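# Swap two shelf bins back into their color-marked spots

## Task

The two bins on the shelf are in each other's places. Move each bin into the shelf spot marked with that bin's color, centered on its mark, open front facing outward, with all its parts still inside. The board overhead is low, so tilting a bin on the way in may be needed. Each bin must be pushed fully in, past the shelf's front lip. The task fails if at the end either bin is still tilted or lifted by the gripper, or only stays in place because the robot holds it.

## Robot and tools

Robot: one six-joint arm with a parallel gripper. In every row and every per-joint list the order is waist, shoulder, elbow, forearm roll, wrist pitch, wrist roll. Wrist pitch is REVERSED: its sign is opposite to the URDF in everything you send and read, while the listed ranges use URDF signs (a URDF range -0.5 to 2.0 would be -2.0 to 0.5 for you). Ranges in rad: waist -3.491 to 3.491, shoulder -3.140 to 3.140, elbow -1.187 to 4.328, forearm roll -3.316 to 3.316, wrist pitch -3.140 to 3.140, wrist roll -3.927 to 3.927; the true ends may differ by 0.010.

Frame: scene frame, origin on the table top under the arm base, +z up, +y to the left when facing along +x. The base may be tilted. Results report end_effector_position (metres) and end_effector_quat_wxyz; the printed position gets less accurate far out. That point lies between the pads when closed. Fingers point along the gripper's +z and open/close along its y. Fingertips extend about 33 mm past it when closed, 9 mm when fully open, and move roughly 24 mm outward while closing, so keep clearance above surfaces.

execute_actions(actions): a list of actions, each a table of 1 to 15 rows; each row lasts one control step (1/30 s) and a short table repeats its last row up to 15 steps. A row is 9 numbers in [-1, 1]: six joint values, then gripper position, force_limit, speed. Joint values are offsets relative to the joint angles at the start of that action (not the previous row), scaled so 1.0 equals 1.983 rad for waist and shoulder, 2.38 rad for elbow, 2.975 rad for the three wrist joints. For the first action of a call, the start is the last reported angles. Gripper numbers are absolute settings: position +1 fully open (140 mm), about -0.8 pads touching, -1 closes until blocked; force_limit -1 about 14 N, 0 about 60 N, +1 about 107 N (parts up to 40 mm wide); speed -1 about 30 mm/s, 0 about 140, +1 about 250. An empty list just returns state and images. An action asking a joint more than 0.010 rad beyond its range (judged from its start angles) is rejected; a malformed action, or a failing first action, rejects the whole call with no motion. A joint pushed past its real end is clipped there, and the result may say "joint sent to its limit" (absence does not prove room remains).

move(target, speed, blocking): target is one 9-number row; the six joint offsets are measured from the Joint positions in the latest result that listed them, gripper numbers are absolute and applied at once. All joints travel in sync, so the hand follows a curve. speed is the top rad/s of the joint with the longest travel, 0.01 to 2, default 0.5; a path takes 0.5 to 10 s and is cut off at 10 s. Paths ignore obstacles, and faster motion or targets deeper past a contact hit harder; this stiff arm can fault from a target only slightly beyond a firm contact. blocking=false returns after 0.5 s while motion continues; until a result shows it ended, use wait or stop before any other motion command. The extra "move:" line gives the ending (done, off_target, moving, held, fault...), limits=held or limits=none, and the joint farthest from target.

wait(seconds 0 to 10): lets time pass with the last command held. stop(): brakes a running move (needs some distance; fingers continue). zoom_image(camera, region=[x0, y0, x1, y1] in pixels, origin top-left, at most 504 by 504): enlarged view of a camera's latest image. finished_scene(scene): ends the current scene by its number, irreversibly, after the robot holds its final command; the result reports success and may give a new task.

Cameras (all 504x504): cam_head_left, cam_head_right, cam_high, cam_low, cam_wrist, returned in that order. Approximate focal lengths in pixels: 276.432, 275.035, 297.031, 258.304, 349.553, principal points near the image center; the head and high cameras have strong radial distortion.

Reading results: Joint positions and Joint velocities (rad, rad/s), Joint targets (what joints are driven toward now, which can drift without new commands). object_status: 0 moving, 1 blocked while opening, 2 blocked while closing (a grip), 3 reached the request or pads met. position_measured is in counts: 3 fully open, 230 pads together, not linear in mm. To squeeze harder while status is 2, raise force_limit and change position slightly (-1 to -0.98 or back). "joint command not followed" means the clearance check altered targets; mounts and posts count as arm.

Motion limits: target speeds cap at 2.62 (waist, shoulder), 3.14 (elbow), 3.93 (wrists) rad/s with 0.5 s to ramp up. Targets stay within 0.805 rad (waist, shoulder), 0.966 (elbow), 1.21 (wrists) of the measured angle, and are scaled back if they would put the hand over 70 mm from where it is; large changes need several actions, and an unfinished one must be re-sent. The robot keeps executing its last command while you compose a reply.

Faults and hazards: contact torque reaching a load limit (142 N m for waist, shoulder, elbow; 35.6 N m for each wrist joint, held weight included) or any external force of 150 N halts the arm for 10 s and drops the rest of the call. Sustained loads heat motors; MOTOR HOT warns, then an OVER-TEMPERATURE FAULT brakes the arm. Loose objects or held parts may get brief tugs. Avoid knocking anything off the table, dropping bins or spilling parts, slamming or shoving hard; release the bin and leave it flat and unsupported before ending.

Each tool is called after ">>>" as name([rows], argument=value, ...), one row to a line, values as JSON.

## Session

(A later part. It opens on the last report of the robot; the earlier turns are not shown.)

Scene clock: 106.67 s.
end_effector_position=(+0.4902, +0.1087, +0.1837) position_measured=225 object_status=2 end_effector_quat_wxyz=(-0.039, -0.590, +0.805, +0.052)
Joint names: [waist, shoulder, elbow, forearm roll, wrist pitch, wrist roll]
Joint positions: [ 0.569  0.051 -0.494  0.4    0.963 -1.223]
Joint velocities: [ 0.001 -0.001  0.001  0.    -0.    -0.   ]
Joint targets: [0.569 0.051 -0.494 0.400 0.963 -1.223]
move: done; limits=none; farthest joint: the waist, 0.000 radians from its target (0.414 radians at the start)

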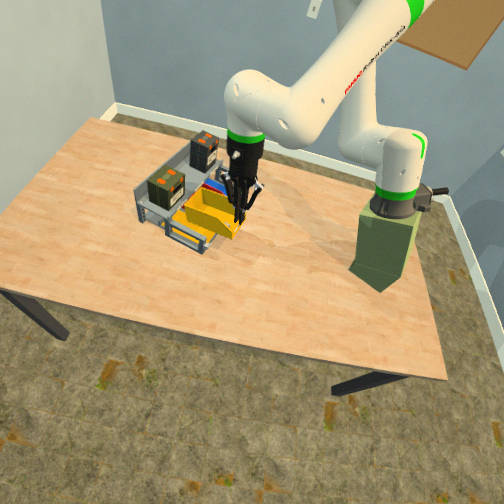

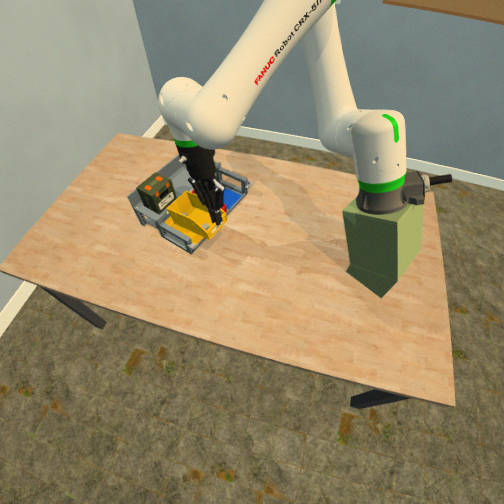

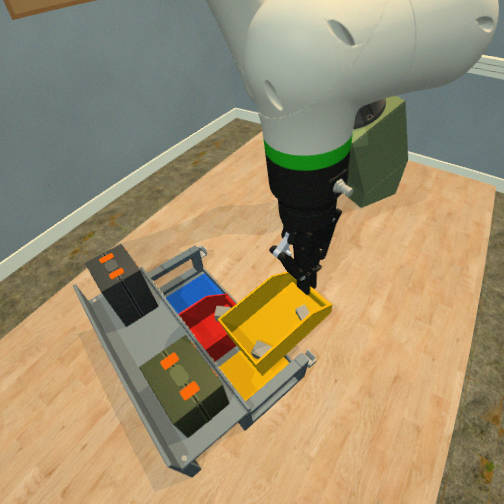

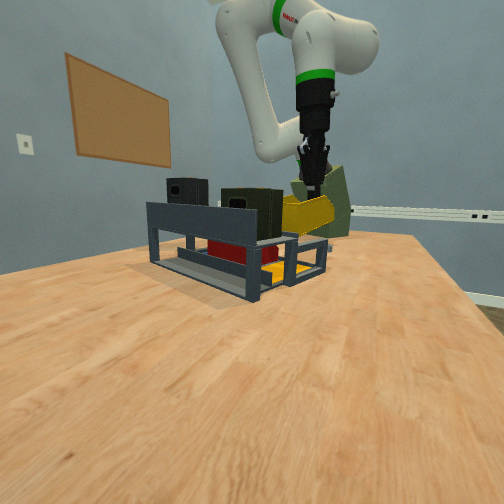

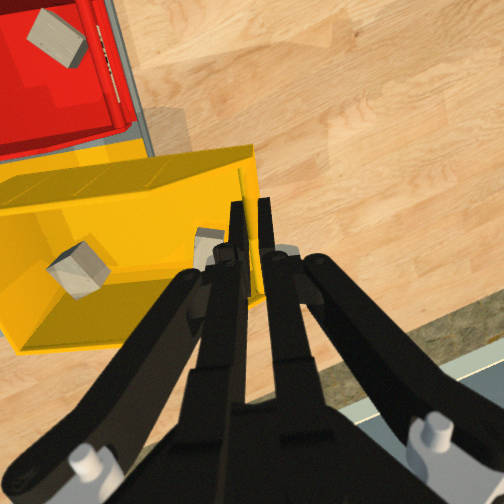

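>>> move(target=[-0.0566,0.0864,-0.0002,0.0194,-0.0655,0.0048,-1,1,0], speed=0.2)

>>> move(target=[-0.0516,0.051,0.0906,-0.0183,0.0238,0.0567,-1,1,0], speed=0.15)

Scene clock: 115.13 s.
end_effector_position=(+0.5050, +0.1042, +0.0988) position_measured=225 object_status=2 end_effector_quat_wxyz=(-0.039, -0.590, +0.805, +0.052)
Joint names: [waist, shoulder, elbow, forearm roll, wrist pitch, wrist roll]
Joint positions: [ 0.457  0.222 -0.495  0.458  0.768 -1.208]
Joint velocities: [-0.     0.001  0.     0.001 -0.     0.   ]
Joint targets: [0.457 0.222 -0.495 0.458 0.768 -1.208]
move: done; limits=none; farthest joint: the waist, 0.000 radians from its target (0.112 radians at the start)

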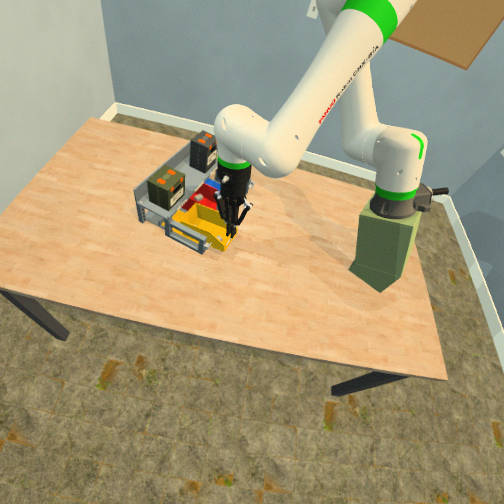

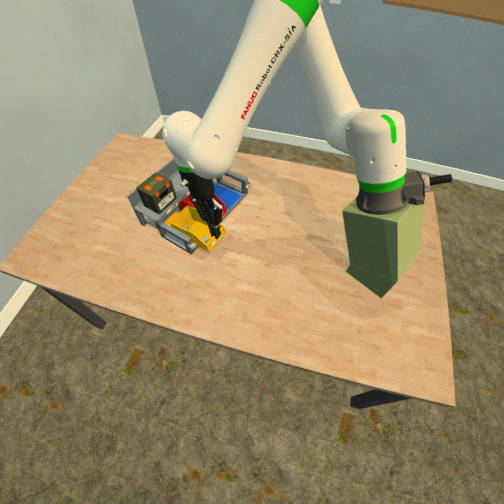

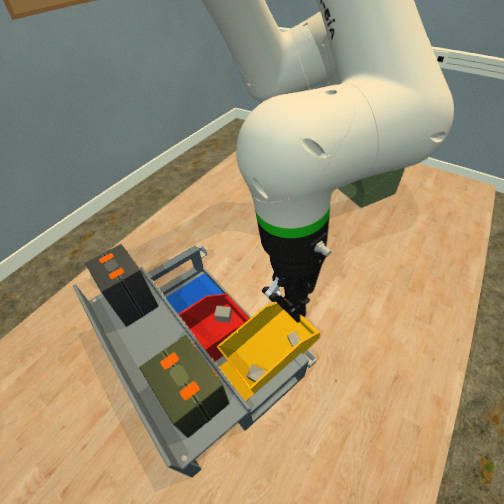

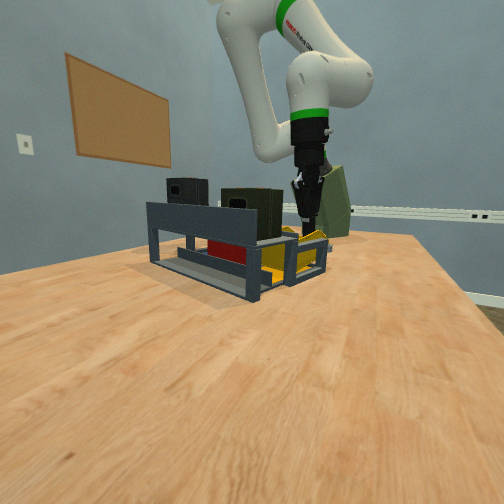

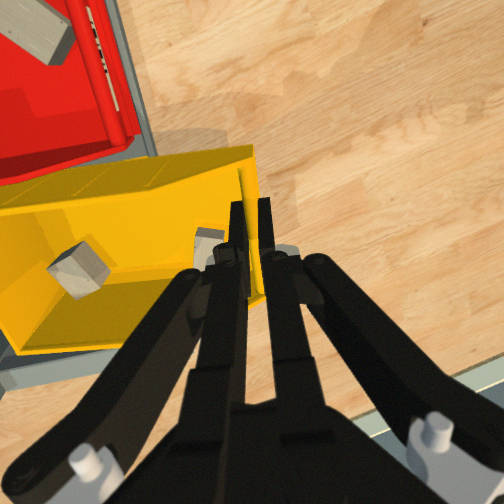

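Scene clock: 116.90 s.
end_effector_position=(+0.5775, +0.0815, +0.0910) position_measured=225 object_status=2 end_effector_quat_wxyz=(-0.039, -0.590, +0.805, +0.052)
Joint names: [waist, shoulder, elbow, forearm roll, wrist pitch, wrist roll]
Joint positions: [ 0.354  0.323 -0.279  0.403  0.839 -1.04 ]
Joint velocities: [-0.     0.002 -0.001  0.    -0.001  0.001]
Joint targets: [0.354 0.323 -0.279 0.403 0.839 -1.040]
move: done; limits=none; farthest joint: the waist, 0.000 radians from its target (0.102 radians at the start)

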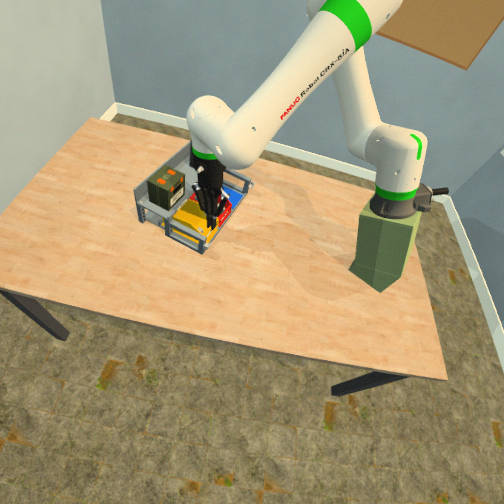

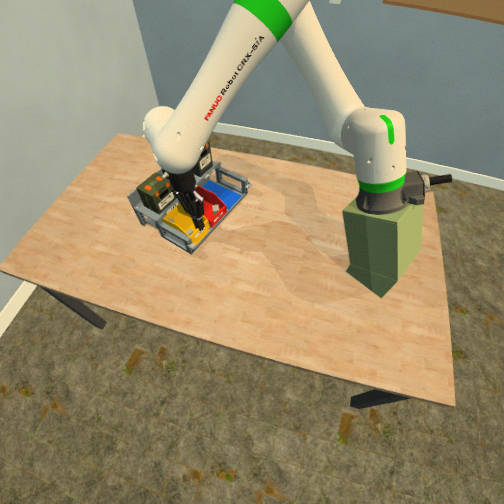

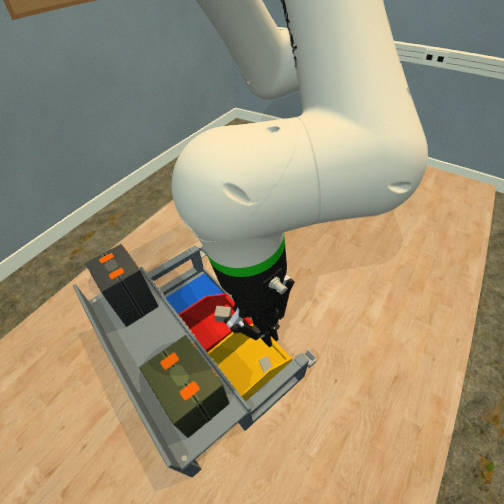

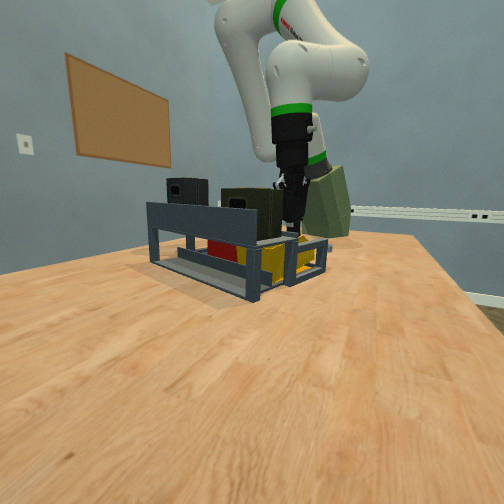

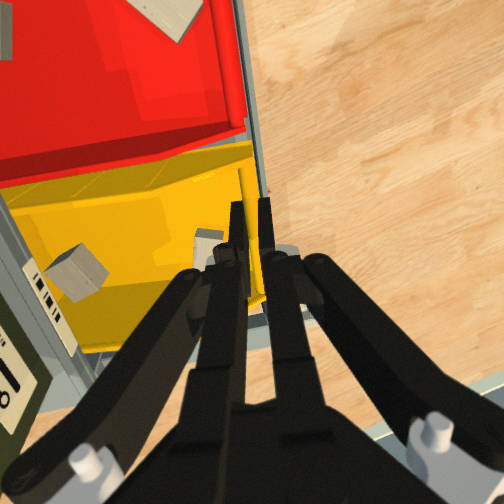

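>>> move(target=[0.0051,-0.0118,-0.0849,0.0955,-0.0673,-0.0947,-1,1,0], speed=0.15)

>>> move(target=[0,0,0,0,0,0,-0.5,1,0])

>>> move(target=[0.0331,-0.0594,0.0068,-0.0273,0.0468,0.0176,-0.5,1,0], speed=0.3)

Scene clock: 121.07 s.
end_effector_position=(+0.5737, +0.0827, +0.0686) position_measured=225 object_status=2 end_effector_quat_wxyz=(-0.000, -0.592, +0.806, -0.001)
Joint names: [waist, shoulder, elbow, forearm roll, wrist pitch, wrist roll]
Joint positions: [ 0.364  0.3   -0.481  0.687  0.639 -1.321]
Joint velocities: [0.    0.    0.    0.001 0.001 0.   ]
Joint targets: [0.364 0.300 -0.481 0.687 0.639 -1.321]
move: done; limits=none; farthest joint: the waist, 0.000 radians from its target (0.010 radians at the start)

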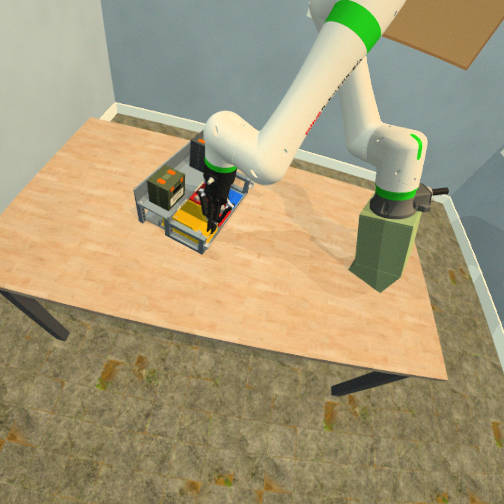

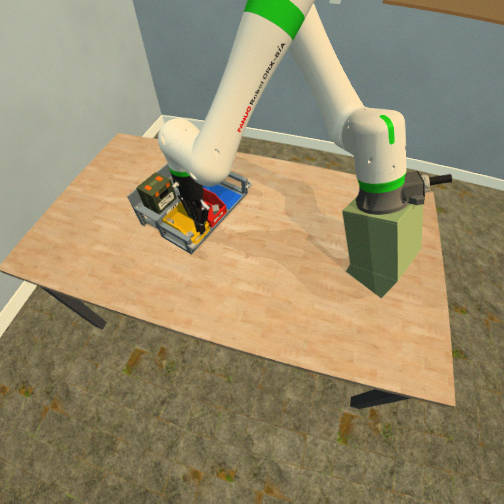

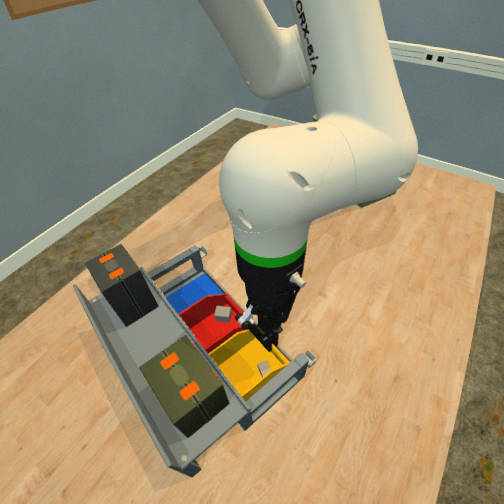

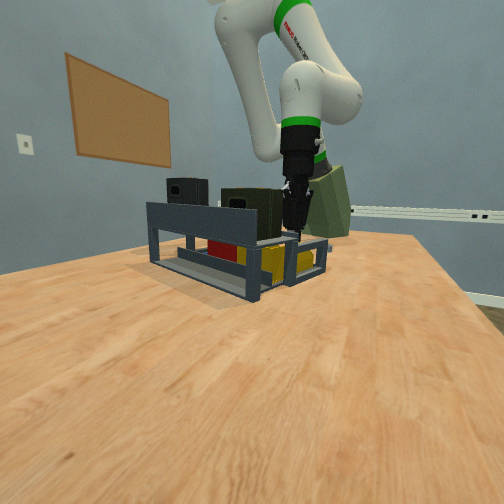

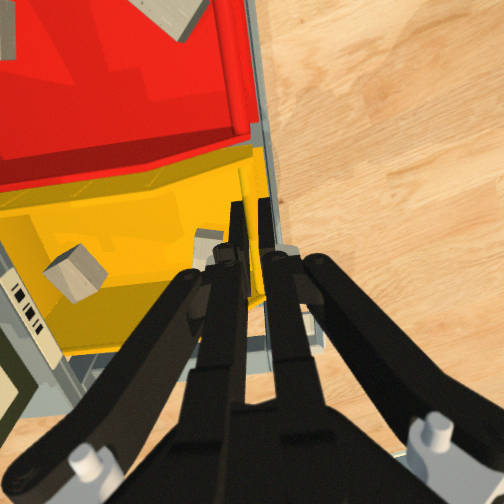

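Scene clock: 121.57 s.
end_effector_position=(+0.5737, +0.0827, +0.0686) position_measured=192 object_status=3 end_effector_quat_wxyz=(-0.000, -0.592, +0.806, -0.001)
Joint names: [waist, shoulder, elbow, forearm roll, wrist pitch, wrist roll]
Joint positions: [ 0.364  0.3   -0.481  0.687  0.639 -1.321]
Joint velocities: [ 0.  0. -0.  0.  0. -0.]
Joint targets: [0.364 0.300 -0.481 0.687 0.639 -1.321]
move: done; limits=none; farthest joint: the waist, 0.000 radians from its target (0.000 radians at the start)

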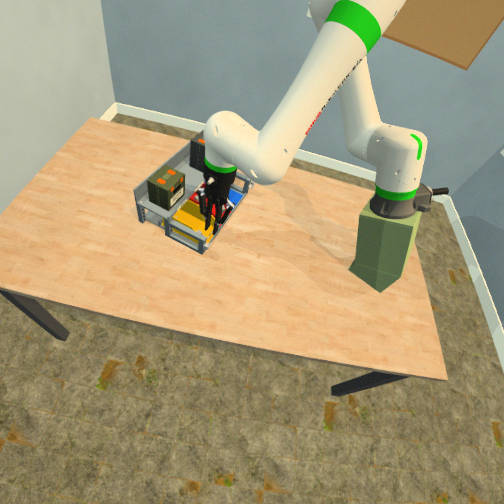

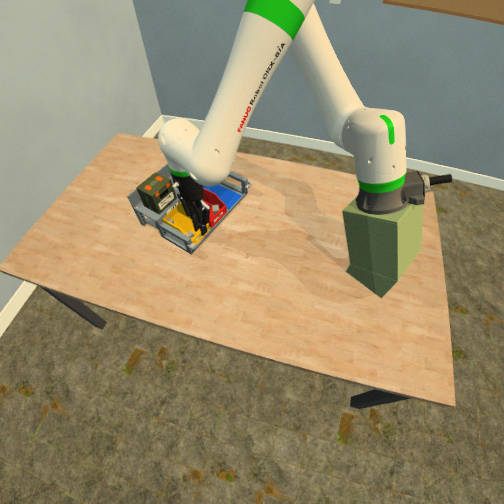

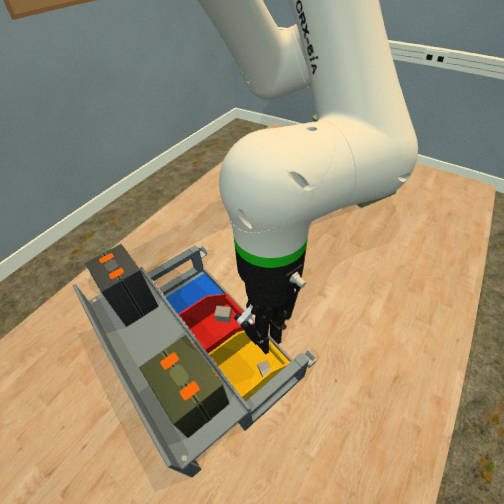

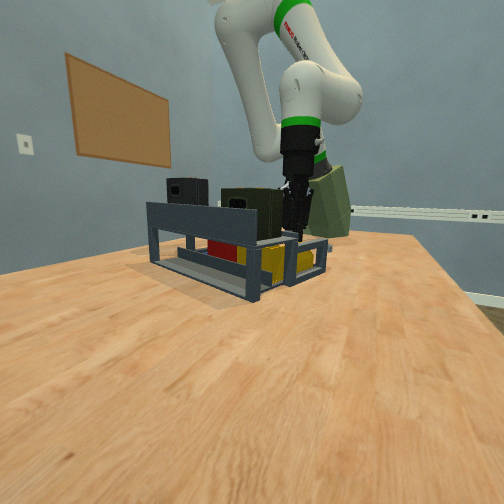

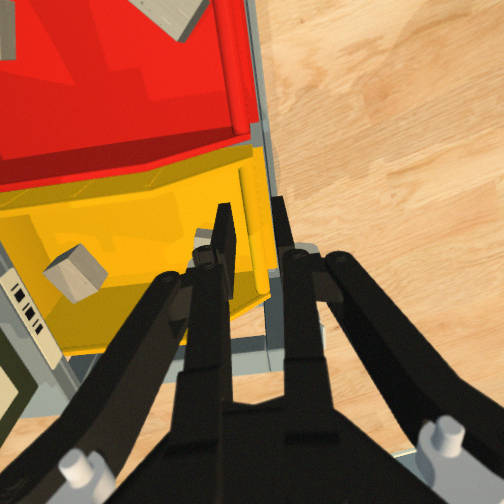

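Scene clock: 122.40 s.
end_effector_position=(+0.5737, +0.0808, +0.1313) position_measured=192 object_status=3 end_effector_quat_wxyz=(-0.000, -0.590, +0.807, -0.005)
Joint names: [waist, shoulder, elbow, forearm roll, wrist pitch, wrist roll]
Joint positions: [ 0.43   0.182 -0.465  0.606  0.778 -1.269]
Joint velocities: [ 0.    -0.     0.     0.     0.001 -0.   ]
Joint targets: [0.430 0.182 -0.465 0.606 0.778 -1.269]
move: done; limits=none; farthest joint: the waist, 0.000 radians from its target (0.065 radians at the start)

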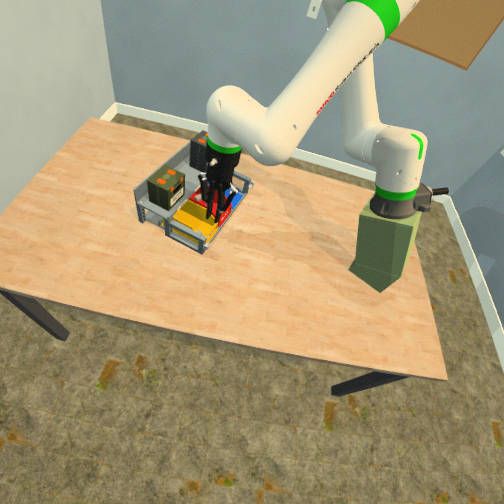

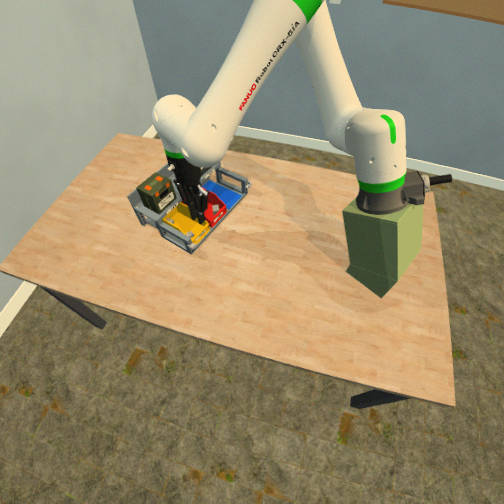

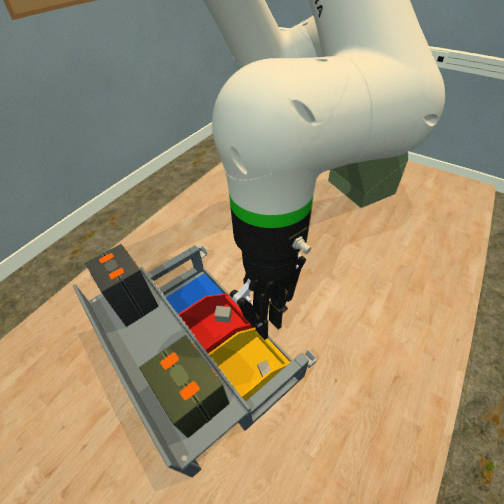

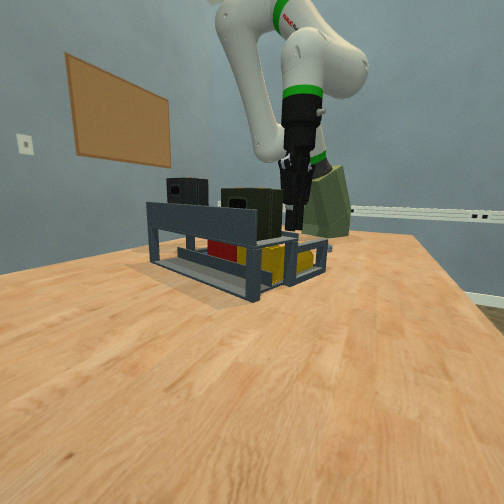

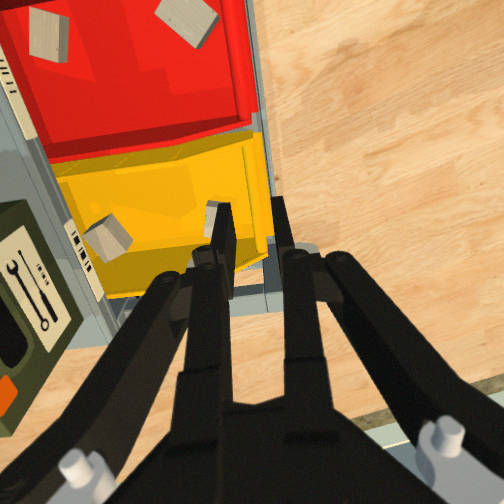

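>>> finished_scene(scene=2)

The scene is finished: the task was done.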